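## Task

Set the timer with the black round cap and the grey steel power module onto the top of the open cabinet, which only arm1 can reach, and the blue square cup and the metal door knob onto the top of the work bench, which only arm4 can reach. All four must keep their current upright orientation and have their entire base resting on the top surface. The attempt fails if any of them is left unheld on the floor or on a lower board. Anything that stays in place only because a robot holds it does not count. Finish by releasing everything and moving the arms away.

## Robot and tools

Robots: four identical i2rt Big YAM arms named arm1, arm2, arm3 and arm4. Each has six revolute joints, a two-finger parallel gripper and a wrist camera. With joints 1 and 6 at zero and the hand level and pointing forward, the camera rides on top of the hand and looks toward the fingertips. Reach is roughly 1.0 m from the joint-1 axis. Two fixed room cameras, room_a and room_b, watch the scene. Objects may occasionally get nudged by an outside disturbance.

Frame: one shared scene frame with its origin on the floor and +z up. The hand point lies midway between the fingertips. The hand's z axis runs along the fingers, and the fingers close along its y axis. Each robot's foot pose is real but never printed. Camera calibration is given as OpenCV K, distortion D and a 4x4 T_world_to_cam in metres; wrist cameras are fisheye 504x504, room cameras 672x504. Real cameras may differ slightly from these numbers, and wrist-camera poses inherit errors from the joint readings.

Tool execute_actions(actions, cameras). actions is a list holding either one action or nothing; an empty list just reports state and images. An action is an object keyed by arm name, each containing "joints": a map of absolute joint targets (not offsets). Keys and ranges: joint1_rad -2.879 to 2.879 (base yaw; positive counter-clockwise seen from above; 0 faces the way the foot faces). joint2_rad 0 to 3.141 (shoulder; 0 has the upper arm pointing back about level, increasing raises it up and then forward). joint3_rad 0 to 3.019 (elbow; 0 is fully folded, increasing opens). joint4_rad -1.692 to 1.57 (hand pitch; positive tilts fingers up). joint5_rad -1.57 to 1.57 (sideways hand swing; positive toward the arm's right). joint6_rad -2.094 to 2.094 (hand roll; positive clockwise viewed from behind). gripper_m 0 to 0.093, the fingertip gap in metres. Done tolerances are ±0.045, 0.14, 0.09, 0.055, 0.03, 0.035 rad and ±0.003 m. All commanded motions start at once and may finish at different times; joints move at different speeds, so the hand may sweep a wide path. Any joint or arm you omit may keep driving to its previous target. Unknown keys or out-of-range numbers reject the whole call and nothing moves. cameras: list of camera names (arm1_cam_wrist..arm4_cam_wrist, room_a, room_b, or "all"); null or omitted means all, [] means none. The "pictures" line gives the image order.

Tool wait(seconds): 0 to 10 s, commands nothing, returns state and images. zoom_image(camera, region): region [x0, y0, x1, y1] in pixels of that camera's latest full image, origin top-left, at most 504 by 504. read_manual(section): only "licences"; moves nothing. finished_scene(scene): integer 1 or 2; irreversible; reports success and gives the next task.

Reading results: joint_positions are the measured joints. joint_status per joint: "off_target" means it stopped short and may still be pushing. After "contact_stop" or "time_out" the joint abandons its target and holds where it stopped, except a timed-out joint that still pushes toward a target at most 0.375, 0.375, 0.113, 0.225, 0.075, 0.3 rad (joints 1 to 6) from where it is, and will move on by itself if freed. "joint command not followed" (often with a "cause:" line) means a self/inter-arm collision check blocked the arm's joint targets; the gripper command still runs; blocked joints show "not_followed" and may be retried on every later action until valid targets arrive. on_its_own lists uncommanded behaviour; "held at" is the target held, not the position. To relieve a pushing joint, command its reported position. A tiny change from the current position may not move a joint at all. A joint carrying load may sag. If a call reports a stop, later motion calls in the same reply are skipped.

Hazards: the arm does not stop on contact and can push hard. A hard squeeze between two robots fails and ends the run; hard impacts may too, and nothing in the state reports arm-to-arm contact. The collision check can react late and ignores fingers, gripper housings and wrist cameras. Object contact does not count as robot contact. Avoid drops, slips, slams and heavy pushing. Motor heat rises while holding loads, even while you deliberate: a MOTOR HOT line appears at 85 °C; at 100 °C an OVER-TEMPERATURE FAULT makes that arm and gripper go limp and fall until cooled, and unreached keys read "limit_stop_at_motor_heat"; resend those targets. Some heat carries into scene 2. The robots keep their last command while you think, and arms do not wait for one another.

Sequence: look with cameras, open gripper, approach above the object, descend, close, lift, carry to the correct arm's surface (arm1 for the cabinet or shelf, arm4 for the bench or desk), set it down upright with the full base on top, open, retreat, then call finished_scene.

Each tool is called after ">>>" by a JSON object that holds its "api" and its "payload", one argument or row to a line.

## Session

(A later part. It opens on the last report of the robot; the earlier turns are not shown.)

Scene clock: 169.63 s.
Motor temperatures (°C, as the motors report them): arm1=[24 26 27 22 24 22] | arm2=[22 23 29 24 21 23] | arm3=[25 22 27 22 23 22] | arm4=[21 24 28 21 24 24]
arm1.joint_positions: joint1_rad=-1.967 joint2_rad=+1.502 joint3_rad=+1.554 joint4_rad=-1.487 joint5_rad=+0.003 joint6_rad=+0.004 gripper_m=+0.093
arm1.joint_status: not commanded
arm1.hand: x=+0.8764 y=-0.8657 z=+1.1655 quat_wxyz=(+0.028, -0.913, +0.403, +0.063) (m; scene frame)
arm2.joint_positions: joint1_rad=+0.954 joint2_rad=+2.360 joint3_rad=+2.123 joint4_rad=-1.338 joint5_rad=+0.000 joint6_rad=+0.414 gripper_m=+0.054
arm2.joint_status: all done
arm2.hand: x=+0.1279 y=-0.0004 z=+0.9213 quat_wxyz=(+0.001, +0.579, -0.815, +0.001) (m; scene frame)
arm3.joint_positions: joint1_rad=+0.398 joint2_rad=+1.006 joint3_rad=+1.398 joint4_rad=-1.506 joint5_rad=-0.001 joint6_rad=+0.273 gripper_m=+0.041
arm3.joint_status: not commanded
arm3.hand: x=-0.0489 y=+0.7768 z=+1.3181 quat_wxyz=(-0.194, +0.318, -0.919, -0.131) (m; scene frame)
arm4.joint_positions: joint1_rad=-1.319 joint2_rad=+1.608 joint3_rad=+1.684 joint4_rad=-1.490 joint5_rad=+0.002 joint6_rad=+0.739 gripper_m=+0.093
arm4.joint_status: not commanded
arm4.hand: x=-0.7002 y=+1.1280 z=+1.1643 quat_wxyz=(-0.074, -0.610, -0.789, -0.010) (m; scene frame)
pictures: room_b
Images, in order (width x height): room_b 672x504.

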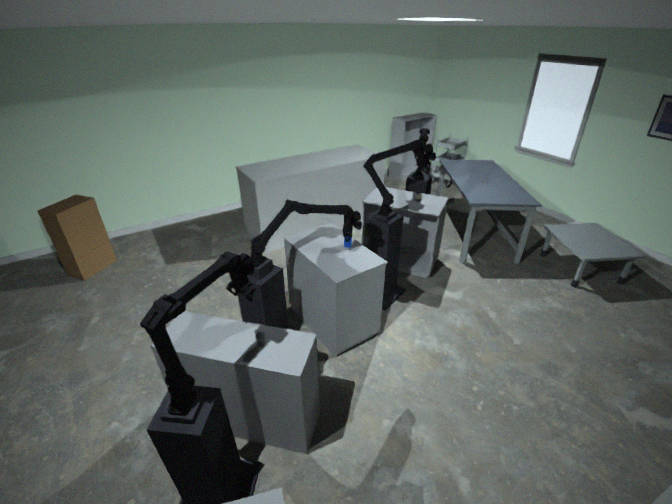

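>>> {"api": "execute_actions", "payload": {
  "actions": [
    {"arm2":{"joints":{"gripper_m":0.093}},"arm1":{"joints":{"joint1_rad":-1.0}}}
  ],
  "cameras": []
}}

>>> {"api": "execute_actions", "payload": {
  "actions": [
    {"arm2":{"joints":{"joint2_rad":1.5,"joint3_rad":1.6,"joint4_rad":-1.5}}}
  ],
  "cameras": []
}}

>>> {"api": "execute_actions", "payload": {
  "actions": [
    {"arm2":{"joints":{"joint1_rad":-0.85,"joint2_rad":2.125,"joint3_rad":1.835,"joint4_rad":-1.24,"joint6_rad":0}},"arm3":{"joints":{"joint1_rad":-1.322,"joint2_rad":2.335,"joint3_rad":2.35,"joint4_rad":-1.545,"joint6_rad":-0.775}}}
  ],
  "cameras": ["arm2_cam_wrist","arm3_cam_wrist","room_b"]
}}

Scene clock: 179.70 s.
Motor temperatures (°C, as the motors report them): arm1=[24 26 27 22 24 22] | arm2=[22 24 29 24 21 23] | arm3=[25 22 27 22 23 22] | arm4=[21 24 28 21 24 24]
arm1.joint_positions: joint1_rad=-0.994 joint2_rad=+1.502 joint3_rad=+1.554 joint4_rad=-1.487 joint5_rad=+0.001 joint6_rad=+0.004 gripper_m=+0.093
arm1.joint_status: all done
arm1.hand: x=+0.7265 y=-1.2876 z=+1.1657 quat_wxyz=(-0.004, -0.995, -0.071, +0.069) (m; scene frame)
arm2.joint_positions: joint1_rad=+0.954 joint2_rad=+2.360 joint3_rad=+2.123 joint4_rad=-1.338 joint5_rad=+0.000 joint6_rad=+0.414 gripper_m=+0.093
arm2.joint_status: all done
arm2.hand: x=+0.1279 y=-0.0004 z=+0.9213 quat_wxyz=(+0.001, +0.579, -0.815, +0.001) (m; scene frame)
arm3.joint_positions: joint1_rad=+0.398 joint2_rad=+1.006 joint3_rad=+1.398 joint4_rad=-1.506 joint5_rad=-0.001 joint6_rad=+0.273 gripper_m=+0.041
arm3.joint_status: not commanded
arm3.hand: x=-0.0489 y=+0.7768 z=+1.3181 quat_wxyz=(-0.194, +0.318, -0.919, -0.131) (m; scene frame)
arm4.joint_positions: joint1_rad=-1.319 joint2_rad=+1.608 joint3_rad=+1.684 joint4_rad=-1.490 joint5_rad=+0.002 joint6_rad=+0.739 gripper_m=+0.093
arm4.joint_status: not commanded
arm4.hand: x=-0.7002 y=+1.1280 z=+1.1643 quat_wxyz=(-0.074, -0.610, -0.789, -0.010) (m; scene frame)
pictures: none
No camera images: the call's "cameras" was empty. Leave "cameras" out to get every camera's image.

Scene clock: 181.50 s.
Motor temperatures (°C, as the motors report them): arm1=[24 26 27 22 24 22] | arm2=[22 24 29 24 21 23] | arm3=[25 22 27 22 23 22] | arm4=[21 24 28 21 24 24]
arm1.joint_positions: joint1_rad=-0.994 joint2_rad=+1.502 joint3_rad=+1.554 joint4_rad=-1.487 joint5_rad=+0.001 joint6_rad=+0.004 gripper_m=+0.093
arm1.joint_status: not commanded
arm1.hand: x=+0.7265 y=-1.2876 z=+1.1657 quat_wxyz=(-0.004, -0.995, -0.071, +0.069) (m; scene frame)
arm2.joint_positions: joint1_rad=+0.954 joint2_rad=+1.506 joint3_rad=+1.606 joint4_rad=-1.484 joint5_rad=+0.000 joint6_rad=+0.414 gripper_m=+0.093
arm2.joint_status: all done
arm2.hand: x=+0.1453 y=-0.2179 z=+1.2168 quat_wxyz=(-0.048, +0.577, -0.812, -0.080) (m; scene frame)
arm3.joint_positions: joint1_rad=+0.398 joint2_rad=+1.006 joint3_rad=+1.398 joint4_rad=-1.506 joint5_rad=-0.001 joint6_rad=+0.273 gripper_m=+0.041
arm3.joint_status: not commanded
arm3.hand: x=-0.0489 y=+0.7768 z=+1.3181 quat_wxyz=(-0.194, +0.318, -0.919, -0.131) (m; scene frame)
arm4.joint_positions: joint1_rad=-1.319 joint2_rad=+1.608 joint3_rad=+1.684 joint4_rad=-1.490 joint5_rad=+0.002 joint6_rad=+0.739 gripper_m=+0.093
arm4.joint_status: not commanded
arm4.hand: x=-0.7002 y=+1.1280 z=+1.1643 quat_wxyz=(-0.074, -0.610, -0.789, -0.010) (m; scene frame)
pictures: none
No camera images: the call's "cameras" was empty. Leave "cameras" out to get every camera's image.

Scene clock: 184.10 s.
Motor temperatures (°C, as the motors report them): arm1=[24 26 27 22 24 22] | arm2=[22 24 29 24 21 23] | arm3=[25 23 28 22 23 22] | arm4=[21 24 28 21 24 24]
arm1.joint_positions: joint1_rad=-0.994 joint2_rad=+1.502 joint3_rad=+1.554 joint4_rad=-1.487 joint5_rad=+0.001 joint6_rad=+0.004 gripper_m=+0.093
arm1.joint_status: not commanded
arm1.hand: x=+0.7265 y=-1.2876 z=+1.1657 quat_wxyz=(-0.004, -0.995, -0.071, +0.069) (m; scene frame)
arm2.joint_positions: joint1_rad=-0.854 joint2_rad=+2.124 joint3_rad=+1.814 joint4_rad=-1.242 joint5_rad=+0.002 joint6_rad=+0.008 gripper_m=+0.093
arm2.joint_status: all done
arm2.hand: x=+0.8217 y=-0.8099 z=+0.9606 quat_wxyz=(-0.008, -0.083, -0.996, +0.002) (m; scene frame)
arm3.joint_positions: joint1_rad=-1.318 joint2_rad=+2.368 joint3_rad=+2.291 joint4_rad=-1.537 joint5_rad=+0.001 joint6_rad=-0.767 gripper_m=+0.041
arm3.joint_status: all done
arm3.hand: x=+0.2617 y=+0.0085 z=+0.9753 quat_wxyz=(+0.009, -0.005, -1.000, -0.019) (m; scene frame)
arm4.joint_positions: joint1_rad=-1.319 joint2_rad=+1.608 joint3_rad=+1.684 joint4_rad=-1.490 joint5_rad=+0.002 joint6_rad=+0.739 gripper_m=+0.093
arm4.joint_status: not commanded
arm4.hand: x=-0.7002 y=+1.1280 z=+1.1643 quat_wxyz=(-0.074, -0.610, -0.789, -0.010) (m; scene frame)
pictures: arm2_cam_wrist, arm3_cam_wrist, room_b
camera_calibration (this result's frames):
arm2_cam_wrist: T_world_to_cam=[[-0.173324, -0.984797, -0.0116032, -0.641001], [-0.805916, 0.135049, 0.576421, 0.220776], [-0.566091, 0.109259, -0.81707, 1.4571], [0, 0, 0, 1]] pos_world=[0.891679, -0.820273, 1.05586]
arm3_cam_wrist: T_world_to_cam=[[-0.0204186, -0.998714, -0.0464025, 0.0585476], [-0.800333, -0.0114889, 0.599446, -0.367816], [-0.599208, 0.0493773, -0.799069, 1.06085], [0, 0, 0, 1]] pos_world=[0.342492, 0.0018644, 1.0709]
Images, in order (width x height): arm2_cam_wrist 504x504, arm3_cam_wrist 504x504, room_b 672x504.

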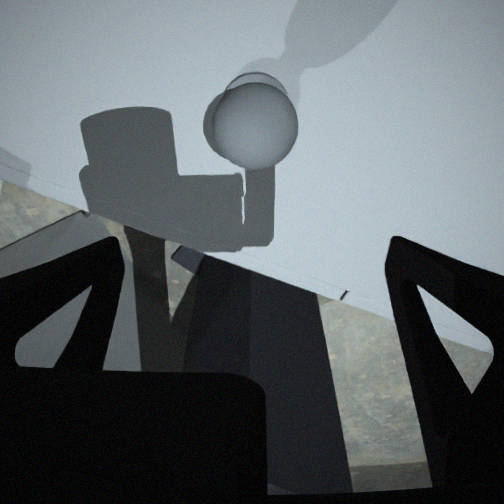

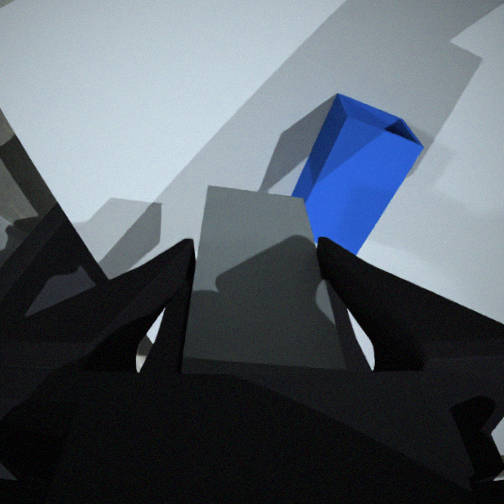

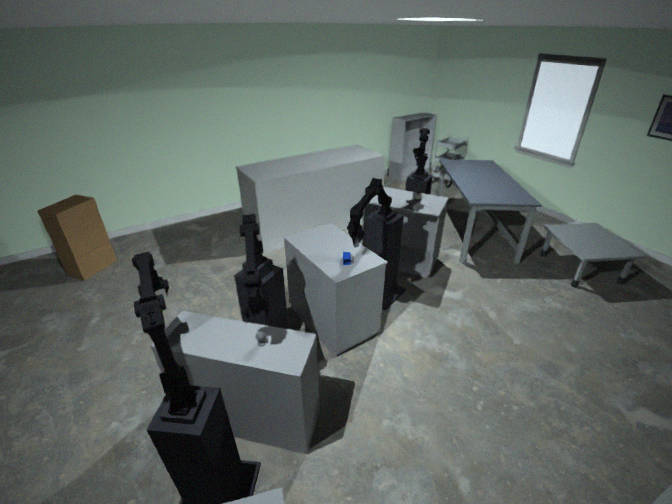

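>>> {"api": "execute_actions", "payload": {
  "actions": [
    {"arm2":{"joints":{"joint2_rad":2.27,"joint3_rad":1.755,"joint4_rad":-1.02}},"arm3":{"joints":{"joint2_rad":2.34,"joint3_rad":2.185,"joint4_rad":-1.35}}}
  ],
  "cameras": ["arm2_cam_wrist","room_b"]
}}

>>> {"api": "zoom_image", "payload": {
  "camera": "room_b",
  "region": [270, 180, 420, 300]
}}

Scene clock: 189.37 s.
Motor temperatures (°C, as the motors report them): arm1=[24 26 27 22 24 22] | arm2=[22 24 29 24 21 23] | arm3=[25 23 28 22 23 22] | arm4=[21 24 28 21 24 24]
arm1.joint_positions: joint1_rad=-0.994 joint2_rad=+1.502 joint3_rad=+1.554 joint4_rad=-1.487 joint5_rad=+0.001 joint6_rad=+0.004 gripper_m=+0.093
arm1.joint_status: not commanded
arm1.hand: x=+0.7265 y=-1.2876 z=+1.1657 quat_wxyz=(-0.004, -0.995, -0.071, +0.069) (m; scene frame)
arm2.joint_positions: joint1_rad=-0.854 joint2_rad=+2.284 joint3_rad=+1.750 joint4_rad=-1.038 joint5_rad=+0.002 joint6_rad=+0.008 gripper_m=+0.093
arm2.joint_status: all done
arm2.hand: x=+0.8239 y=-0.8102 z=+0.8381 quat_wxyz=(+0.002, -0.083, -0.997, +0.001) (m; scene frame)
arm3.joint_positions: joint1_rad=-1.318 joint2_rad=+2.361 joint3_rad=+2.178 joint4_rad=-1.364 joint5_rad=+0.001 joint6_rad=-0.767 gripper_m=+0.041
arm3.joint_status: all done
arm3.hand: x=+0.2693 y=+0.0019 z=+0.9374 quat_wxyz=(-0.016, -0.005, -1.000, +0.004) (m; scene frame)
arm4.joint_positions: joint1_rad=-1.319 joint2_rad=+1.608 joint3_rad=+1.684 joint4_rad=-1.490 joint5_rad=+0.002 joint6_rad=+0.739 gripper_m=+0.093
arm4.joint_status: not commanded
arm4.hand: x=-0.7002 y=+1.1280 z=+1.1643 quat_wxyz=(-0.074, -0.610, -0.789, -0.010) (m; scene frame)
pictures: arm2_cam_wrist, room_b
camera_calibration (this result's frames):
arm2_cam_wrist: T_world_to_cam=[[-0.173546, -0.984761, -0.0112821, -0.642404], [-0.794244, 0.133179, 0.592823, 0.26824], [-0.582287, 0.111843, -0.805253, 1.36385], [0, 0, 0, 1]] pos_world=[0.895714, -0.820875, 0.931978]
Images, in order (width x height): arm2_cam_wrist 504x504, room_b 672x504.

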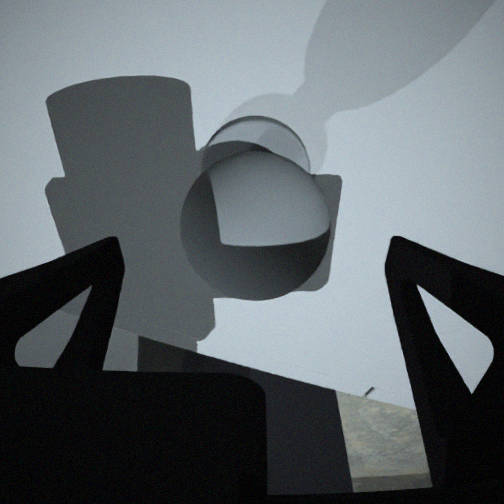

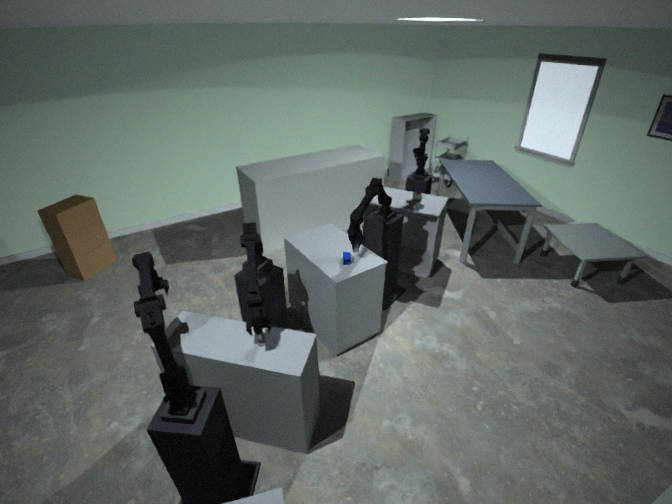

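Region (270, 180, 420, 300) of room_b's 672x504 image, scaled by 3.360, with more detail than that image has; it fills the top 403 rows of this view, and the rest is white.

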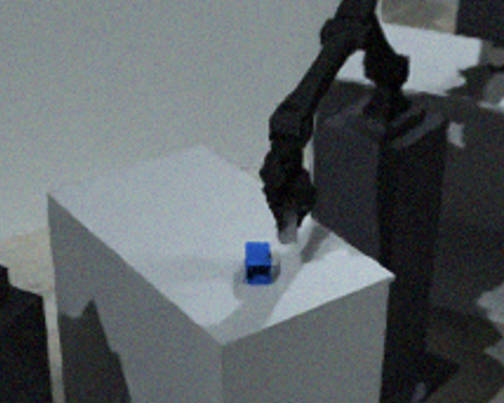

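>>> {"api": "execute_actions", "payload": {
  "actions": [
    {"arm2":{"joints":{"gripper_m":0}},"arm3":{"joints":{"joint2_rad":2.385}}}
  ],
  "cameras": ["arm3_cam_wrist","room_a"]
}}

>>> {"api": "zoom_image", "payload": {
  "camera": "room_a",
  "region": [280, 180, 420, 290]
}}

Scene clock: 195.43 s.
Motor temperatures (°C, as the motors report them): arm1=[24 26 27 22 24 22] | arm2=[22 24 29 24 21 23] | arm3=[25 24 28 22 23 22] | arm4=[21 25 28 21 24 24]
arm1.joint_positions: joint1_rad=-0.994 joint2_rad=+1.502 joint3_rad=+1.554 joint4_rad=-1.487 joint5_rad=+0.001 joint6_rad=+0.004 gripper_m=+0.093
arm1.joint_status: not commanded
arm1.hand: x=+0.7265 y=-1.2876 z=+1.1657 quat_wxyz=(-0.004, -0.995, -0.071, +0.069) (m; scene frame)
arm2.joint_positions: joint1_rad=-0.854 joint2_rad=+2.259 joint3_rad=+1.750 joint4_rad=-1.035 joint5_rad=+0.002 joint6_rad=+0.007 gripper_m=+0.001
arm2.joint_status: all done
arm2.hand: x=+0.8293 y=-0.8111 z=+0.8542 quat_wxyz=(-0.012, -0.082, -0.997, +0.002) (m; scene frame)
arm3.joint_positions: joint1_rad=-1.318 joint2_rad=+2.385 joint3_rad=+2.178 joint4_rad=-1.364 joint5_rad=+0.001 joint6_rad=-0.767 gripper_m=+0.041
arm3.joint_status: all done
arm3.hand: x=+0.2677 y=+0.0038 z=+0.9206 quat_wxyz=(-0.007, -0.005, -1.000, -0.004) (m; scene frame)
arm4.joint_positions: joint1_rad=-1.319 joint2_rad=+1.608 joint3_rad=+1.684 joint4_rad=-1.490 joint5_rad=+0.002 joint6_rad=+0.739 gripper_m=+0.093
arm4.joint_status: not commanded
arm4.hand: x=-0.7002 y=+1.1280 z=+1.1643 quat_wxyz=(-0.074, -0.610, -0.789, -0.010) (m; scene frame)
pictures: arm3_cam_wrist, room_a
camera_calibration (this result's frames):
arm3_cam_wrist: T_world_to_cam=[[-0.0201382, -0.99966, -0.0165405, 0.0238842], [-0.818522, 0.00698449, 0.574433, -0.302438], [-0.574123, 0.0251068, -0.818384, 1.03213], [0, 0, 0, 1]] pos_world=[0.345497, 0.000075032, 1.0188]
Images, in order (width x height): arm3_cam_wrist 504x504, room_a 672x504.

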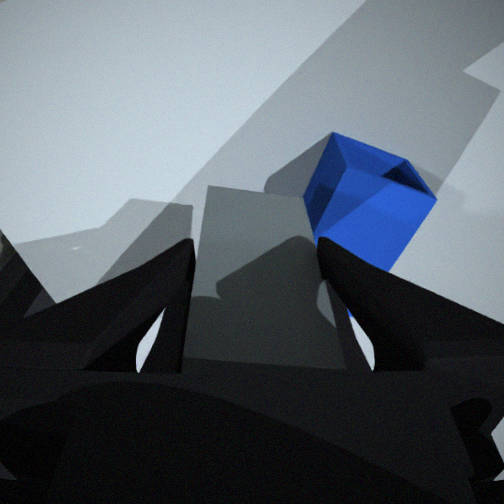

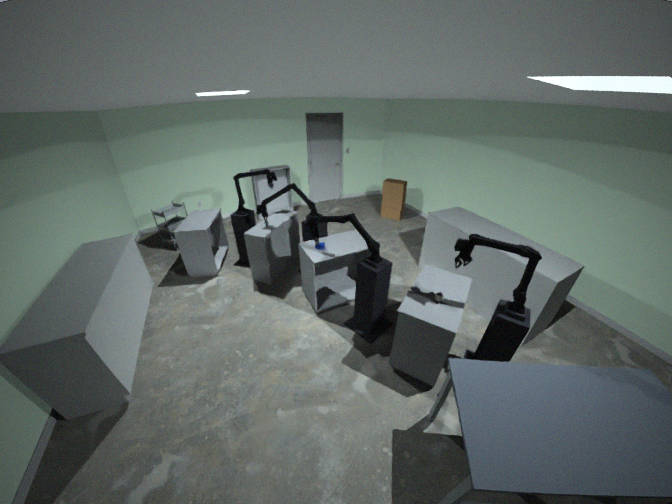

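Region (280, 180, 420, 290) of room_a's 672x504 image, scaled by 3.600, with more detail than that image has; it fills the top 396 rows of this view, and the rest is white.

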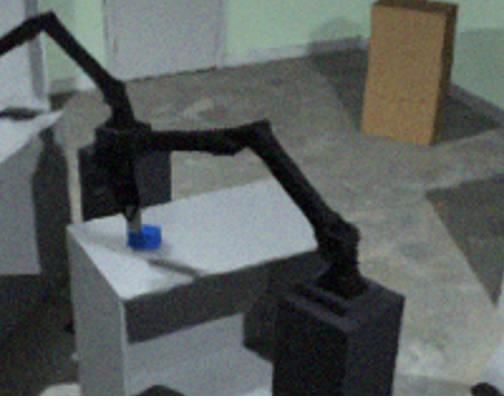

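>>> {"api": "execute_actions", "payload": {
  "actions": [
    {"arm2":{"joints":{"gripper_m":0.093}},"arm3":{"joints":{"gripper_m":0.058}}}
  ],
  "cameras": ["arm3_cam_wrist","arm2_cam_wrist"]
}}

>>> {"api": "execute_actions", "payload": {
  "actions": [
    {"arm3":{"joints":{"joint2_rad":2.2,"joint3_rad":2.2,"joint4_rad":-1.55}},"arm2":{"joints":{"joint2_rad":2.15,"joint4_rad":-1.17}}}
  ],
  "cameras": ["arm3_cam_wrist","arm2_cam_wrist","room_b"]
}}

Scene clock: 200.33 s.
Motor temperatures (°C, as the motors report them): arm1=[24 26 27 22 24 22] | arm2=[22 24 29 24 21 23] | arm3=[25 24 28 22 23 22] | arm4=[21 25 28 21 24 24]
arm1.joint_positions: joint1_rad=-0.994 joint2_rad=+1.502 joint3_rad=+1.554 joint4_rad=-1.487 joint5_rad=+0.001 joint6_rad=+0.004 gripper_m=+0.093
arm1.joint_status: not commanded
arm1.hand: x=+0.7265 y=-1.2876 z=+1.1657 quat_wxyz=(-0.004, -0.995, -0.071, +0.069) (m; scene frame)
arm2.joint_positions: joint1_rad=-0.854 joint2_rad=+2.259 joint3_rad=+1.750 joint4_rad=-1.035 joint5_rad=+0.002 joint6_rad=+0.007 gripper_m=+0.093
arm2.joint_status: all done
arm2.hand: x=+0.8293 y=-0.8111 z=+0.8542 quat_wxyz=(-0.012, -0.082, -0.997, +0.002) (m; scene frame)
arm3.joint_positions: joint1_rad=-1.318 joint2_rad=+2.385 joint3_rad=+2.178 joint4_rad=-1.364 joint5_rad=+0.001 joint6_rad=-0.767 gripper_m=+0.058
arm3.joint_status: all done
arm3.hand: x=+0.2677 y=+0.0038 z=+0.9206 quat_wxyz=(-0.007, -0.005, -1.000, -0.004) (m; scene frame)
arm4.joint_positions: joint1_rad=-1.319 joint2_rad=+1.608 joint3_rad=+1.684 joint4_rad=-1.490 joint5_rad=+0.002 joint6_rad=+0.739 gripper_m=+0.093
arm4.joint_status: not commanded
arm4.hand: x=-0.7002 y=+1.1280 z=+1.1643 quat_wxyz=(-0.074, -0.610, -0.789, -0.010) (m; scene frame)
pictures: arm2_cam_wrist, arm3_cam_wrist
camera_calibration (this result's frames):
arm2_cam_wrist: T_world_to_cam=[[-0.171742, -0.985077, -0.0113095, -0.643933], [-0.810615, 0.134783, 0.569857, 0.297659], [-0.559829, 0.107036, -0.821666, 1.3716], [0, 0, 0, 1]] pos_world=[0.89856, -0.821255, 0.950095]
arm3_cam_wrist: T_world_to_cam=[[-0.0201382, -0.99966, -0.0165405, 0.0238842], [-0.818522, 0.00698449, 0.574433, -0.302438], [-0.574123, 0.0251068, -0.818384, 1.03213], [0, 0, 0, 1]] pos_world=[0.345497, 0.000075032, 1.0188]
Images, in order (width x height): arm2_cam_wrist 504x504, arm3_cam_wrist 504x504.

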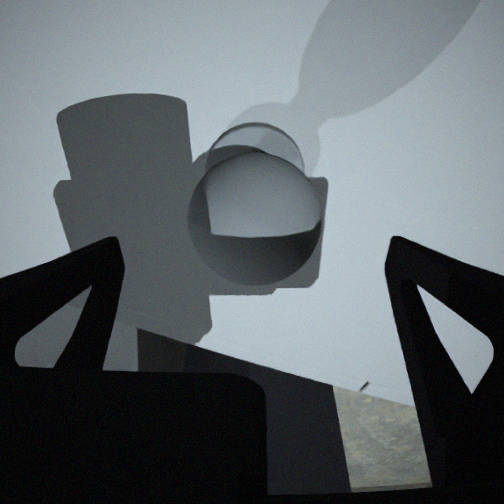

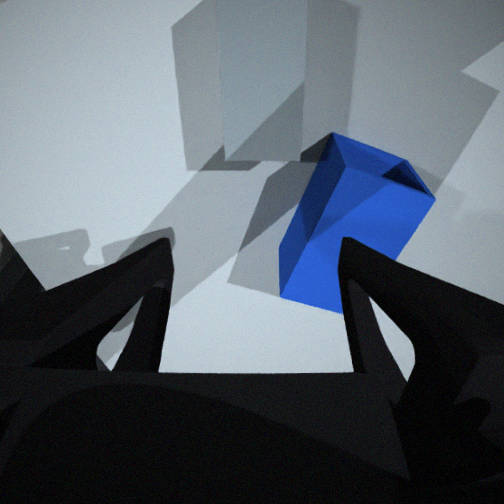

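Scene clock: 201.60 s.
Motor temperatures (°C, as the motors report them): arm1=[24 26 27 22 24 22] | arm2=[22 24 29 24 21 23] | arm3=[25 24 28 22 23 22] | arm4=[21 25 28 21 24 24]
arm1.joint_positions: joint1_rad=-0.994 joint2_rad=+1.502 joint3_rad=+1.554 joint4_rad=-1.487 joint5_rad=+0.001 joint6_rad=+0.004 gripper_m=+0.093
arm1.joint_status: not commanded
arm1.hand: x=+0.7265 y=-1.2876 z=+1.1657 quat_wxyz=(-0.004, -0.995, -0.071, +0.069) (m; scene frame)
arm2.joint_positions: joint1_rad=-0.854 joint2_rad=+2.139 joint3_rad=+1.750 joint4_rad=-1.154 joint5_rad=+0.002 joint6_rad=+0.007 gripper_m=+0.093
arm2.joint_status: all done
arm2.hand: x=+0.8179 y=-0.8093 z=+0.9287 quat_wxyz=(-0.013, -0.082, -0.997, +0.002) (m; scene frame)
arm3.joint_positions: joint1_rad=-1.318 joint2_rad=+2.188 joint3_rad=+2.178 joint4_rad=-1.537 joint5_rad=+0.001 joint6_rad=-0.767 gripper_m=+0.058
arm3.joint_status: all done
arm3.hand: x=+0.2419 y=+0.0262 z=+1.0541 quat_wxyz=(-0.015, -0.005, -1.000, +0.004) (m; scene frame)
arm4.joint_positions: joint1_rad=-1.319 joint2_rad=+1.608 joint3_rad=+1.684 joint4_rad=-1.490 joint5_rad=+0.002 joint6_rad=+0.739 gripper_m=+0.093
arm4.joint_status: not commanded
arm4.hand: x=-0.7002 y=+1.1280 z=+1.1643 quat_wxyz=(-0.074, -0.610, -0.789, -0.010) (m; scene frame)
pictures: arm2_cam_wrist, arm3_cam_wrist, room_b
camera_calibration (this result's frames):
arm2_cam_wrist: T_world_to_cam=[[-0.171725, -0.98508, -0.0113311, -0.643276], [-0.811472, 0.134921, 0.568603, 0.247704], [-0.55859, 0.106838, -0.822534, 1.4258], [0, 0, 0, 1]] pos_world=[0.886978, -0.819429, 1.02464]
arm3_cam_wrist: T_world_to_cam=[[-0.0203684, -0.999792, -0.000554316, 0.0311752], [-0.827926, 0.0165562, 0.560593, -0.383757], [-0.560468, 0.0118773, -0.828091, 1.13326], [0, 0, 0, 1]] pos_world=[0.318067, 0.0240622, 1.15359]
Images, in order (width x height): arm2_cam_wrist 504x504, arm3_cam_wrist 504x504, room_b 672x504.

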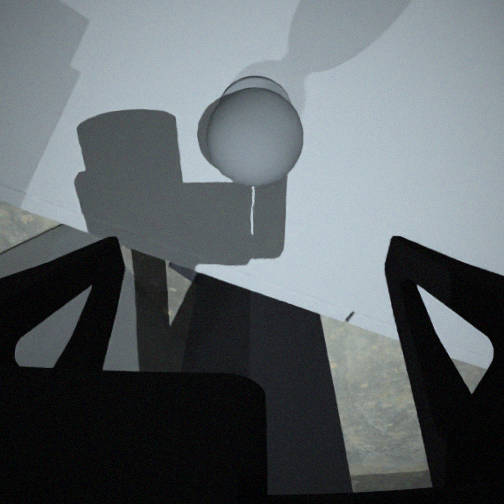

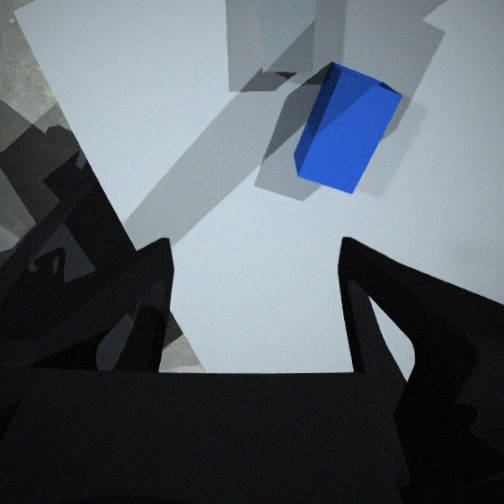

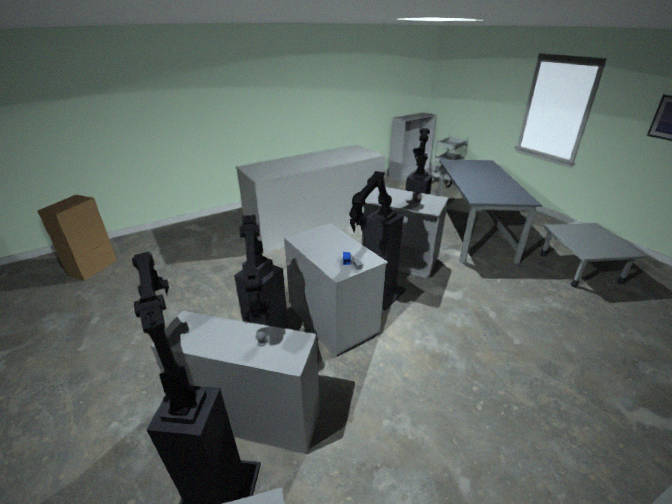

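>>> {"api": "execute_actions", "payload": {
  "actions": [
    {"arm2":{"joints":{"joint2_rad":2.30,"joint3_rad":1.76,"joint4_rad":-1.0}},"arm3":{"joints":{"joint1_rad":0.2,"joint2_rad":1.4,"joint3_rad":1.6,"gripper_m":0.093}}}
  ],
  "cameras": ["arm2_cam_wrist"]
}}

>>> {"api": "execute_actions", "payload": {
  "actions": [
    {"arm2":{"joints":{"gripper_m":0}}}
  ],
  "cameras": ["arm2_cam_wrist"]
}}

Scene clock: 220.63 s.
Motor temperatures (°C, as the motors report them): arm1=[24 26 27 22 24 22] | arm2=[22 24 29 24 21 23] | arm3=[25 24 28 22 23 22] | arm4=[21 25 29 21 24 24]
arm1.joint_positions: joint1_rad=-0.994 joint2_rad=+1.502 joint3_rad=+1.554 joint4_rad=-1.487 joint5_rad=+0.001 joint6_rad=+0.004 gripper_m=+0.093
arm1.joint_status: not commanded
arm1.hand: x=+0.7265 y=-1.2876 z=+1.1657 quat_wxyz=(-0.004, -0.995, -0.071, +0.069) (m; scene frame)
arm2.joint_positions: joint1_rad=-0.854 joint2_rad=+2.314 joint3_rad=+1.750 joint4_rad=-1.018 joint5_rad=+0.002 joint6_rad=+0.007 gripper_m=+0.093
arm2.joint_status: all done
arm2.hand: x=+0.8225 y=-0.8100 z=+0.8192 quat_wxyz=(+0.007, -0.082, -0.997, +0.001) (m; scene frame)
arm3.joint_positions: joint1_rad=+0.207 joint2_rad=+1.392 joint3_rad=+1.606 joint4_rad=-1.539 joint5_rad=-0.002 joint6_rad=-0.769 gripper_m=+0.093
arm3.joint_status: all done
arm3.hand: x=+0.0854 y=+0.8137 z=+1.2660 quat_wxyz=(-0.131, +0.682, -0.720, +0.002) (m; scene frame)
arm4.joint_positions: joint1_rad=-1.319 joint2_rad=+1.608 joint3_rad=+1.684 joint4_rad=-1.490 joint5_rad=+0.002 joint6_rad=+0.739 gripper_m=+0.093
arm4.joint_status: not commanded
arm4.hand: x=-0.7002 y=+1.1280 z=+1.1643 quat_wxyz=(-0.074, -0.610, -0.789, -0.010) (m; scene frame)
pictures: arm2_cam_wrist
camera_calibration (this result's frames):
arm2_cam_wrist: T_world_to_cam=[[-0.172145, -0.985013, -0.0107613, -0.644481], [-0.788565, 0.131249, 0.600782, 0.265637], [-0.590365, 0.111908, -0.799341, 1.34968], [0, 0, 0, 1]] pos_world=[0.895333, -0.820726, 0.912331]
Images, in order (width x height): arm2_cam_wrist 504x504.

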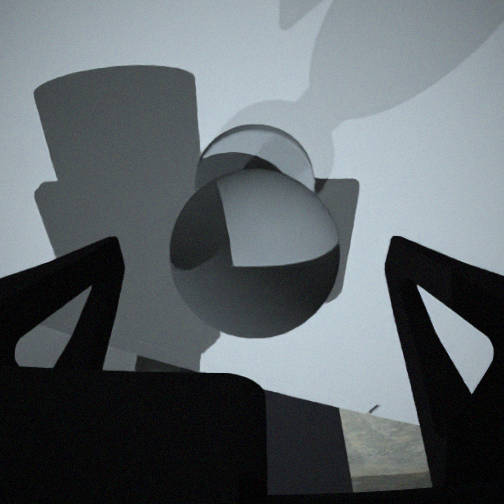

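Scene clock: 221.33 s.
Motor temperatures (°C, as the motors report them): arm1=[24 26 28 22 24 22] | arm2=[22 24 29 24 21 23] | arm3=[25 24 28 22 23 22] | arm4=[21 25 29 21 24 24]
arm1.joint_positions: joint1_rad=-0.994 joint2_rad=+1.502 joint3_rad=+1.554 joint4_rad=-1.487 joint5_rad=+0.001 joint6_rad=+0.004 gripper_m=+0.093
arm1.joint_status: not commanded
arm1.hand: x=+0.7265 y=-1.2876 z=+1.1657 quat_wxyz=(-0.004, -0.995, -0.071, +0.069) (m; scene frame)
arm2.joint_positions: joint1_rad=-0.854 joint2_rad=+2.314 joint3_rad=+1.750 joint4_rad=-1.017 joint5_rad=+0.002 joint6_rad=+0.007 gripper_m=+0.054
arm2.joint_status: gripper_m off_target (ended at +0.054, target +0.000)
arm2.hand: x=+0.8227 y=-0.8100 z=+0.8192 quat_wxyz=(+0.006, -0.082, -0.997, +0.000) (m; scene frame)
arm3.joint_positions: joint1_rad=+0.207 joint2_rad=+1.392 joint3_rad=+1.606 joint4_rad=-1.539 joint5_rad=-0.002 joint6_rad=-0.769 gripper_m=+0.093
arm3.joint_status: not commanded
arm3.hand: x=+0.0854 y=+0.8137 z=+1.2660 quat_wxyz=(-0.131, +0.682, -0.720, +0.002) (m; scene frame)
arm4.joint_positions: joint1_rad=-1.319 joint2_rad=+1.608 joint3_rad=+1.684 joint4_rad=-1.490 joint5_rad=+0.002 joint6_rad=+0.739 gripper_m=+0.093
arm4.joint_status: not commanded
arm4.hand: x=-0.7002 y=+1.1280 z=+1.1643 quat_wxyz=(-0.074, -0.610, -0.789, -0.010) (m; scene frame)
pictures: arm2_cam_wrist
camera_calibration (this result's frames):
arm2_cam_wrist: T_world_to_cam=[[-0.172141, -0.985009, -0.0111538, -0.644091], [-0.789053, 0.1311, 0.600174, 0.266566], [-0.589714, 0.112116, -0.799792, 1.34979], [0, 0, 0, 1]] pos_world=[0.895453, -0.820715, 0.912385]
Images, in order (width x height): arm2_cam_wrist 504x504.

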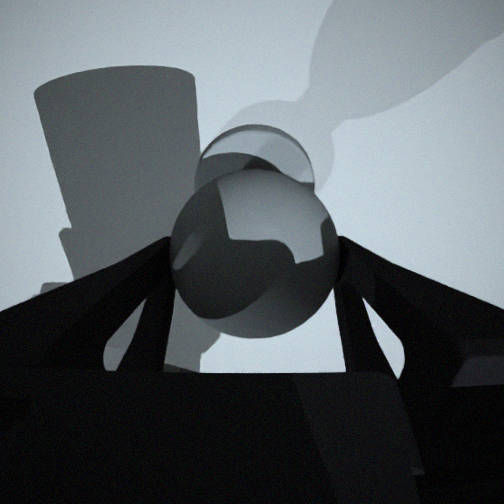

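>>> {"api": "execute_actions", "payload": {
  "actions": [
    {"arm2":{"joints":{"joint2_rad":1.6,"joint3_rad":1.6,"joint4_rad":-1.55}}}
  ],
  "cameras": []
}}

>>> {"api": "execute_actions", "payload": {
  "actions": [
    {"arm2":{"joints":{"joint1_rad":1.02}}}
  ],
  "cameras": []
}}

>>> {"api": "execute_actions", "payload": {
  "actions": [
    {"arm2":{"joints":{"joint2_rad":2.025,"joint3_rad":1.6,"joint4_rad":-1.12}}}
  ],
  "cameras": ["arm2_cam_wrist","room_b"]
}}

>>> {"api": "zoom_image", "payload": {
  "camera": "room_b",
  "region": [270, 180, 420, 300]
}}

Scene clock: 229.13 s.
Motor temperatures (°C, as the motors report them): arm1=[24 26 28 22 24 22] | arm2=[22 24 29 24 21 23] | arm3=[25 24 28 22 23 22] | arm4=[21 25 29 21 24 24]
arm1.joint_positions: joint1_rad=-0.994 joint2_rad=+1.502 joint3_rad=+1.554 joint4_rad=-1.487 joint5_rad=+0.001 joint6_rad=+0.004 gripper_m=+0.093
arm1.joint_status: not commanded
arm1.hand: x=+0.7265 y=-1.2876 z=+1.1657 quat_wxyz=(-0.004, -0.995, -0.071, +0.069) (m; scene frame)
arm2.joint_positions: joint1_rad=-0.854 joint2_rad=+1.620 joint3_rad=+1.584 joint4_rad=-1.538 joint5_rad=+0.002 joint6_rad=+0.007 gripper_m=+0.054
arm2.joint_status: all done
arm2.hand: x=+0.6664 y=-0.7851 z=+1.1524 quat_wxyz=(+0.002, -0.082, -0.997, +0.001) (m; scene frame)
arm3.joint_positions: joint1_rad=+0.207 joint2_rad=+1.392 joint3_rad=+1.606 joint4_rad=-1.539 joint5_rad=-0.002 joint6_rad=-0.769 gripper_m=+0.093
arm3.joint_status: not commanded
arm3.hand: x=+0.0854 y=+0.8137 z=+1.2660 quat_wxyz=(-0.131, +0.682, -0.720, +0.002) (m; scene frame)
arm4.joint_positions: joint1_rad=-1.319 joint2_rad=+1.608 joint3_rad=+1.684 joint4_rad=-1.490 joint5_rad=+0.002 joint6_rad=+0.739 gripper_m=+0.093
arm4.joint_status: not commanded
arm4.hand: x=-0.7002 y=+1.1280 z=+1.1643 quat_wxyz=(-0.074, -0.610, -0.789, -0.010) (m; scene frame)
pictures: none
No camera images: the call's "cameras" was empty. Leave "cameras" out to get every camera's image.

Scene clock: 231.27 s.
Motor temperatures (°C, as the motors report them): arm1=[24 26 28 22 24 22] | arm2=[22 24 29 24 21 23] | arm3=[25 24 28 22 23 22] | arm4=[21 25 29 21 24 24]
arm1.joint_positions: joint1_rad=-0.994 joint2_rad=+1.502 joint3_rad=+1.554 joint4_rad=-1.487 joint5_rad=+0.001 joint6_rad=+0.004 gripper_m=+0.093
arm1.joint_status: not commanded
arm1.hand: x=+0.7265 y=-1.2876 z=+1.1657 quat_wxyz=(-0.004, -0.995, -0.071, +0.069) (m; scene frame)
arm2.joint_positions: joint1_rad=+1.026 joint2_rad=+1.620 joint3_rad=+1.584 joint4_rad=-1.538 joint5_rad=-0.001 joint6_rad=+0.006 gripper_m=+0.054
arm2.joint_status: all done
arm2.hand: x=+0.1101 y=-0.2233 z=+1.1534 quat_wxyz=(+0.002, +0.756, -0.654, +0.000) (m; scene frame)
arm3.joint_positions: joint1_rad=+0.207 joint2_rad=+1.392 joint3_rad=+1.606 joint4_rad=-1.539 joint5_rad=-0.002 joint6_rad=-0.769 gripper_m=+0.093
arm3.joint_status: not commanded
arm3.hand: x=+0.0854 y=+0.8137 z=+1.2660 quat_wxyz=(-0.131, +0.682, -0.720, +0.002) (m; scene frame)
arm4.joint_positions: joint1_rad=-1.319 joint2_rad=+1.608 joint3_rad=+1.684 joint4_rad=-1.490 joint5_rad=+0.002 joint6_rad=+0.739 gripper_m=+0.093
arm4.joint_status: not commanded
arm4.hand: x=-0.7002 y=+1.1280 z=+1.1643 quat_wxyz=(-0.074, -0.610, -0.789, -0.010) (m; scene frame)
pictures: none
No camera images: the call's "cameras" was empty. Leave "cameras" out to get every camera's image.

Scene clock: 232.90 s.
Motor temperatures (°C, as the motors report them): arm1=[24 26 28 22 24 22] | arm2=[22 24 29 24 21 23] | arm3=[25 24 28 22 23 22] | arm4=[21 25 29 21 24 24]
arm1.joint_positions: joint1_rad=-0.994 joint2_rad=+1.502 joint3_rad=+1.554 joint4_rad=-1.487 joint5_rad=+0.001 joint6_rad=+0.004 gripper_m=+0.093
arm1.joint_status: not commanded
arm1.hand: x=+0.7265 y=-1.2876 z=+1.1657 quat_wxyz=(-0.004, -0.995, -0.071, +0.069) (m; scene frame)
arm2.joint_positions: joint1_rad=+1.026 joint2_rad=+2.035 joint3_rad=+1.584 joint4_rad=-1.138 joint5_rad=-0.001 joint6_rad=+0.006 gripper_m=+0.054
arm2.joint_status: all done
arm2.hand: x=+0.0945 y=-0.1221 z=+0.9338 quat_wxyz=(+0.006, +0.756, -0.654, +0.006) (m; scene frame)
arm3.joint_positions: joint1_rad=+0.207 joint2_rad=+1.392 joint3_rad=+1.606 joint4_rad=-1.539 joint5_rad=-0.002 joint6_rad=-0.769 gripper_m=+0.093
arm3.joint_status: not commanded
arm3.hand: x=+0.0854 y=+0.8137 z=+1.2660 quat_wxyz=(-0.131, +0.682, -0.720, +0.002) (m; scene frame)
arm4.joint_positions: joint1_rad=-1.319 joint2_rad=+1.608 joint3_rad=+1.684 joint4_rad=-1.490 joint5_rad=+0.002 joint6_rad=+0.739 gripper_m=+0.093
arm4.joint_status: not commanded
arm4.hand: x=-0.7002 y=+1.1280 z=+1.1643 quat_wxyz=(-0.074, -0.610, -0.789, -0.010) (m; scene frame)
pictures: arm2_cam_wrist, room_b
camera_calibration (this result's frames):
arm2_cam_wrist: T_world_to_cam=[[0.9906, 0.135933, -0.0153011, -0.0596668], [0.117492, -0.788212, 0.604084, -0.668519], [0.0700546, -0.600204, -0.796773, 0.782706], [0, 0, 0, 1]] pos_world=[0.0828191, -0.0490406, 1.02657]
Images, in order (width x height): arm2_cam_wrist 504x504, room_b 672x504.

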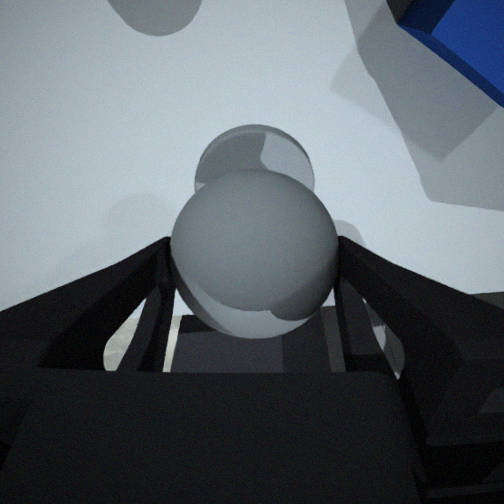

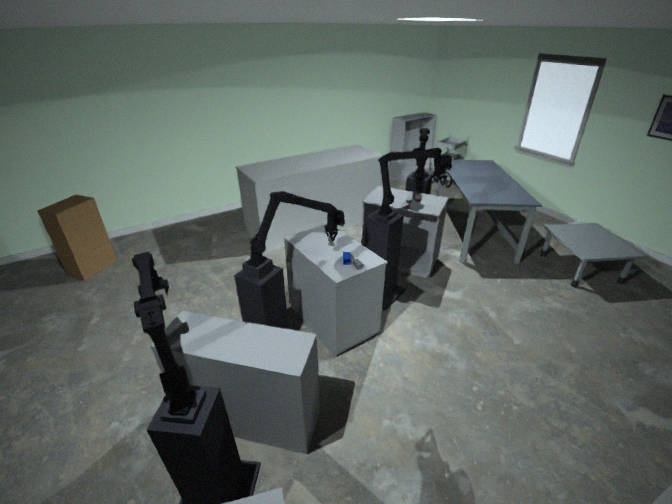

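Region (270, 180, 420, 300) of room_b's 672x504 image, scaled by 3.360, with more detail than that image has; it fills the top 403 rows of this view, and the rest is white.

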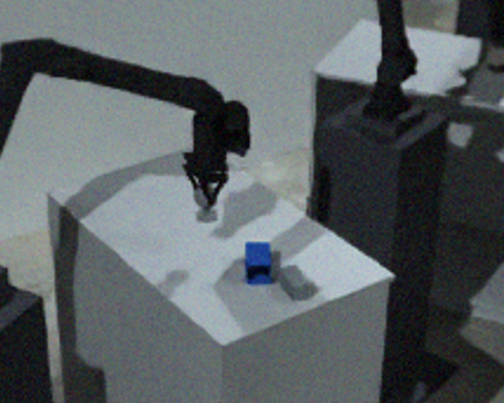

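>>> {"api": "execute_actions", "payload": {
  "actions": [
    {"arm2":{"joints":{"joint2_rad":2.10,"joint4_rad":-1.05}}}
  ],
  "cameras": ["arm2_cam_wrist"]
}}

Scene clock: 236.93 s.
Motor temperatures (°C, as the motors report them): arm1=[24 26 28 22 24 22] | arm2=[22 24 29 24 21 23] | arm3=[25 24 27 22 23 22] | arm4=[21 25 29 21 24 24]
arm1.joint_positions: joint1_rad=-0.994 joint2_rad=+1.502 joint3_rad=+1.554 joint4_rad=-1.487 joint5_rad=+0.001 joint6_rad=+0.004 gripper_m=+0.093
arm1.joint_status: not commanded
arm1.hand: x=+0.7265 y=-1.2876 z=+1.1657 quat_wxyz=(-0.004, -0.995, -0.071, +0.069) (m; scene frame)
arm2.joint_positions: joint1_rad=+1.026 joint2_rad=+2.118 joint3_rad=+1.584 joint4_rad=-1.067 joint5_rad=-0.001 joint6_rad=+0.006 gripper_m=+0.054
arm2.joint_status: all done
arm2.hand: x=+0.0934 y=-0.1153 z=+0.8861 quat_wxyz=(+0.010, +0.756, -0.654, +0.010) (m; scene frame)
arm3.joint_positions: joint1_rad=+0.207 joint2_rad=+1.392 joint3_rad=+1.606 joint4_rad=-1.539 joint5_rad=-0.002 joint6_rad=-0.769 gripper_m=+0.093
arm3.joint_status: not commanded
arm3.hand: x=+0.0854 y=+0.8137 z=+1.2660 quat_wxyz=(-0.131, +0.682, -0.720, +0.002) (m; scene frame)
arm4.joint_positions: joint1_rad=-1.319 joint2_rad=+1.608 joint3_rad=+1.684 joint4_rad=-1.490 joint5_rad=+0.002 joint6_rad=+0.739 gripper_m=+0.093
arm4.joint_status: not commanded
arm4.hand: x=-0.7002 y=+1.1280 z=+1.1643 quat_wxyz=(-0.074, -0.610, -0.789, -0.010) (m; scene frame)
pictures: arm2_cam_wrist
camera_calibration (this result's frames):
arm2_cam_wrist: T_world_to_cam=[[0.990625, 0.135768, -0.015131, -0.0604174], [0.116421, -0.781092, 0.613466, -0.641673], [0.0714706, -0.609476, -0.789576, 0.741268], [0, 0, 0, 1]] pos_world=[0.0815766, -0.0412172, 0.978018]
Images, in order (width x height): arm2_cam_wrist 504x504.

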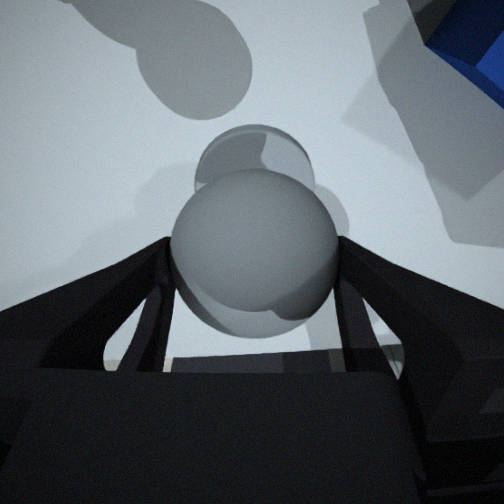

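>>> {"api": "execute_actions", "payload": {
  "actions": [
    {"arm2":{"joints":{"joint2_rad":2.15,"joint4_rad":-1.0}}}
  ],
  "cameras": ["arm2_cam_wrist"]
}}

Scene clock: 239.87 s.
Motor temperatures (°C, as the motors report them): arm1=[24 26 28 22 24 22] | arm2=[22 24 29 24 21 23] | arm3=[25 24 27 22 23 22] | arm4=[21 25 29 21 24 24]
arm1.joint_positions: joint1_rad=-0.994 joint2_rad=+1.502 joint3_rad=+1.554 joint4_rad=-1.487 joint5_rad=+0.001 joint6_rad=+0.004 gripper_m=+0.093
arm1.joint_status: not commanded
arm1.hand: x=+0.7265 y=-1.2876 z=+1.1657 quat_wxyz=(-0.004, -0.995, -0.071, +0.069) (m; scene frame)
arm2.joint_positions: joint1_rad=+1.026 joint2_rad=+2.156 joint3_rad=+1.584 joint4_rad=-1.019 joint5_rad=-0.001 joint6_rad=+0.006 gripper_m=+0.054
arm2.joint_status: all done
arm2.hand: x=+0.0925 y=-0.1097 z=+0.8637 quat_wxyz=(+0.007, +0.756, -0.654, +0.006) (m; scene frame)
arm3.joint_positions: joint1_rad=+0.207 joint2_rad=+1.392 joint3_rad=+1.606 joint4_rad=-1.539 joint5_rad=-0.002 joint6_rad=-0.769 gripper_m=+0.093
arm3.joint_status: not commanded
arm3.hand: x=+0.0854 y=+0.8137 z=+1.2660 quat_wxyz=(-0.131, +0.682, -0.720, +0.002) (m; scene frame)
arm4.joint_positions: joint1_rad=-1.319 joint2_rad=+1.608 joint3_rad=+1.684 joint4_rad=-1.490 joint5_rad=+0.002 joint6_rad=+0.739 gripper_m=+0.093
arm4.joint_status: not commanded
arm4.hand: x=-0.7002 y=+1.1280 z=+1.1643 quat_wxyz=(-0.074, -0.610, -0.789, -0.010) (m; scene frame)
pictures: arm2_cam_wrist
camera_calibration (this result's frames):
arm2_cam_wrist: T_world_to_cam=[[0.990603, 0.135912, -0.0152792, -0.0605031], [0.117355, -0.787299, 0.6053, -0.617143], [0.070238, -0.601405, -0.795851, 0.733496], [0, 0, 0, 1]] pos_world=[0.0808398, -0.036525, 0.956386]
Images, in order (width x height): arm2_cam_wrist 504x504.

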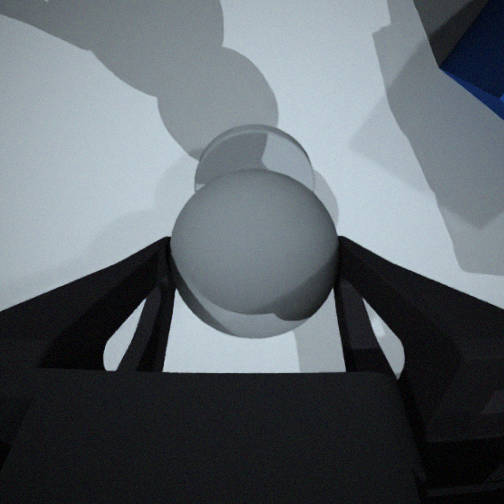

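Continue.

>>> {"api": "execute_actions", "payload": {
  "actions": [
    {"arm2":{"joints":{"joint2_rad":2.185,"joint4_rad":-0.965}}}
  ],
  "cameras": ["arm2_cam_wrist"]
}}

Scene clock: 241.87 s.
Motor temperatures (°C, as the motors report them): arm1=[24 26 28 22 24 22] | arm2=[22 24 29 24 21 23] | arm3=[25 23 27 22 23 22] | arm4=[21 25 29 21 24 24]
arm1.joint_positions: joint1_rad=-0.994 joint2_rad=+1.502 joint3_rad=+1.554 joint4_rad=-1.487 joint5_rad=+0.001 joint6_rad=+0.004 gripper_m=+0.093
arm1.joint_status: not commanded
arm1.hand: x=+0.7265 y=-1.2876 z=+1.1657 quat_wxyz=(-0.004, -0.995, -0.071, +0.069) (m; scene frame)
arm2.joint_positions: joint1_rad=+1.026 joint2_rad=+2.190 joint3_rad=+1.584 joint4_rad=-0.983 joint5_rad=-0.001 joint6_rad=+0.006 gripper_m=+0.054
arm2.joint_status: all done
arm2.hand: x=+0.0921 y=-0.1073 z=+0.8439 quat_wxyz=(+0.006, +0.756, -0.654, +0.006) (m; scene frame)
arm3.joint_positions: joint1_rad=+0.207 joint2_rad=+1.392 joint3_rad=+1.606 joint4_rad=-1.539 joint5_rad=-0.002 joint6_rad=-0.769 gripper_m=+0.093
arm3.joint_status: not commanded
arm3.hand: x=+0.0854 y=+0.8137 z=+1.2660 quat_wxyz=(-0.131, +0.682, -0.720, +0.002) (m; scene frame)
arm4.joint_positions: joint1_rad=-1.319 joint2_rad=+1.608 joint3_rad=+1.684 joint4_rad=-1.490 joint5_rad=+0.002 joint6_rad=+0.739 gripper_m=+0.093
arm4.joint_status: not commanded
arm4.hand: x=-0.7002 y=+1.1280 z=+1.1643 quat_wxyz=(-0.074, -0.610, -0.789, -0.010) (m; scene frame)
pictures: arm2_cam_wrist
camera_calibration (this result's frames):
arm2_cam_wrist: T_world_to_cam=[[0.9906, 0.135933, -0.0153011, -0.0607267], [0.117492, -0.788212, 0.604084, -0.602317], [0.0700546, -0.600204, -0.796773, 0.720187], [0, 0, 0, 1]] pos_world=[0.0804706, -0.0342391, 0.936747]
Images, in order (width x height): arm2_cam_wrist 504x504.

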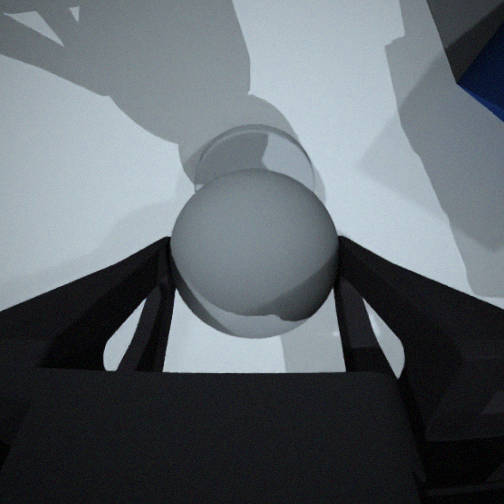

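>>> {"api": "execute_actions", "payload": {
  "actions": [
    {"arm2":{"joints":{"joint2_rad":2.213,"joint4_rad":-0.94}}}
  ],
  "cameras": ["arm2_cam_wrist"]
}}

>>> {"api": "execute_actions", "payload": {
  "actions": [
    {"arm2":{"joints":{"gripper_m":0.093}}}
  ],
  "cameras": ["arm2_cam_wrist"]
}}

Scene clock: 245.70 s.
Motor temperatures (°C, as the motors report them): arm1=[24 26 28 22 24 22] | arm2=[22 24 29 24 21 23] | arm3=[25 23 27 22 23 22] | arm4=[21 25 29 21 24 24]
arm1.joint_positions: joint1_rad=-0.994 joint2_rad=+1.502 joint3_rad=+1.554 joint4_rad=-1.487 joint5_rad=+0.001 joint6_rad=+0.004 gripper_m=+0.093
arm1.joint_status: not commanded
arm1.hand: x=+0.7265 y=-1.2876 z=+1.1657 quat_wxyz=(-0.004, -0.995, -0.071, +0.069) (m; scene frame)
arm2.joint_positions: joint1_rad=+1.026 joint2_rad=+2.202 joint3_rad=+1.584 joint4_rad=-0.957 joint5_rad=-0.001 joint6_rad=+0.006 gripper_m=+0.054
arm2.joint_status: all done
arm2.hand: x=+0.0915 y=-0.1032 z=+0.8365 quat_wxyz=(+0.002, +0.756, -0.654, +0.000) (m; scene frame)
arm3.joint_positions: joint1_rad=+0.207 joint2_rad=+1.392 joint3_rad=+1.606 joint4_rad=-1.539 joint5_rad=-0.002 joint6_rad=-0.769 gripper_m=+0.093
arm3.joint_status: not commanded
arm3.hand: x=+0.0854 y=+0.8137 z=+1.2660 quat_wxyz=(-0.131, +0.682, -0.720, +0.002) (m; scene frame)
arm4.joint_positions: joint1_rad=-1.319 joint2_rad=+1.608 joint3_rad=+1.684 joint4_rad=-1.490 joint5_rad=+0.002 joint6_rad=+0.739 gripper_m=+0.093
arm4.joint_status: not commanded
arm4.hand: x=-0.7002 y=+1.1280 z=+1.1643 quat_wxyz=(-0.074, -0.610, -0.789, -0.010) (m; scene frame)
pictures: arm2_cam_wrist
camera_calibration (this result's frames):
arm2_cam_wrist: T_world_to_cam=[[0.990575, 0.136134, -0.0151201, -0.060968], [0.118524, -0.796598, 0.592776, -0.58606], [0.0686526, -0.588981, -0.805226, 0.725067], [0, 0, 0, 1]] pos_world=[0.0800781, -0.0315043, 0.930323]
Images, in order (width x height): arm2_cam_wrist 504x504.

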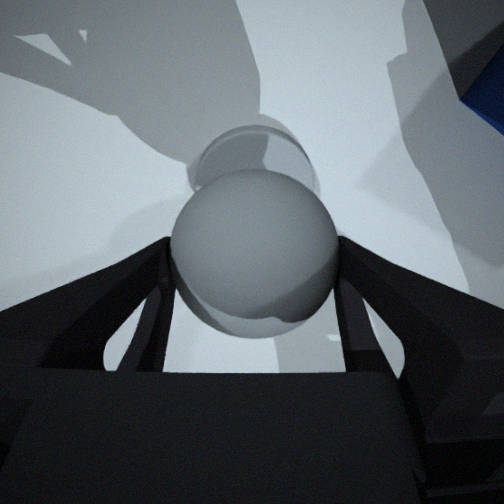

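Scene clock: 246.40 s.
Motor temperatures (°C, as the motors report them): arm1=[24 26 28 22 24 22] | arm2=[22 24 29 24 21 23] | arm3=[25 23 27 22 23 22] | arm4=[21 25 29 21 24 24]
arm1.joint_positions: joint1_rad=-0.994 joint2_rad=+1.502 joint3_rad=+1.554 joint4_rad=-1.487 joint5_rad=+0.001 joint6_rad=+0.004 gripper_m=+0.093
arm1.joint_status: not commanded
arm1.hand: x=+0.7265 y=-1.2876 z=+1.1657 quat_wxyz=(-0.004, -0.995, -0.071, +0.069) (m; scene frame)
arm2.joint_positions: joint1_rad=+1.026 joint2_rad=+2.203 joint3_rad=+1.584 joint4_rad=-0.956 joint5_rad=-0.001 joint6_rad=+0.006 gripper_m=+0.093
arm2.joint_status: all done
arm2.hand: x=+0.0916 y=-0.1033 z=+0.8360 quat_wxyz=(+0.002, +0.756, -0.654, +0.001) (m; scene frame)
arm3.joint_positions: joint1_rad=+0.207 joint2_rad=+1.392 joint3_rad=+1.606 joint4_rad=-1.539 joint5_rad=-0.002 joint6_rad=-0.769 gripper_m=+0.093
arm3.joint_status: not commanded
arm3.hand: x=+0.0854 y=+0.8137 z=+1.2660 quat_wxyz=(-0.131, +0.682, -0.720, +0.002) (m; scene frame)
arm4.joint_positions: joint1_rad=-1.319 joint2_rad=+1.608 joint3_rad=+1.684 joint4_rad=-1.490 joint5_rad=+0.002 joint6_rad=+0.739 gripper_m=+0.093
arm4.joint_status: not commanded
arm4.hand: x=-0.7002 y=+1.1280 z=+1.1643 quat_wxyz=(-0.074, -0.610, -0.789, -0.010) (m; scene frame)
pictures: arm2_cam_wrist
camera_calibration (this result's frames):
arm2_cam_wrist: T_world_to_cam=[[0.990576, 0.136129, -0.0151147, -0.0609803], [0.118491, -0.796375, 0.593083, -0.586073], [0.0686989, -0.589284, -0.805, 0.724445], [0, 0, 0, 1]] pos_world=[0.0800812, -0.0315282, 0.929846]
Images, in order (width x height): arm2_cam_wrist 504x504.

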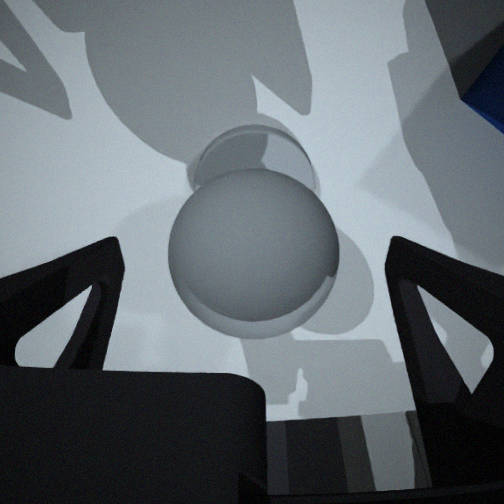

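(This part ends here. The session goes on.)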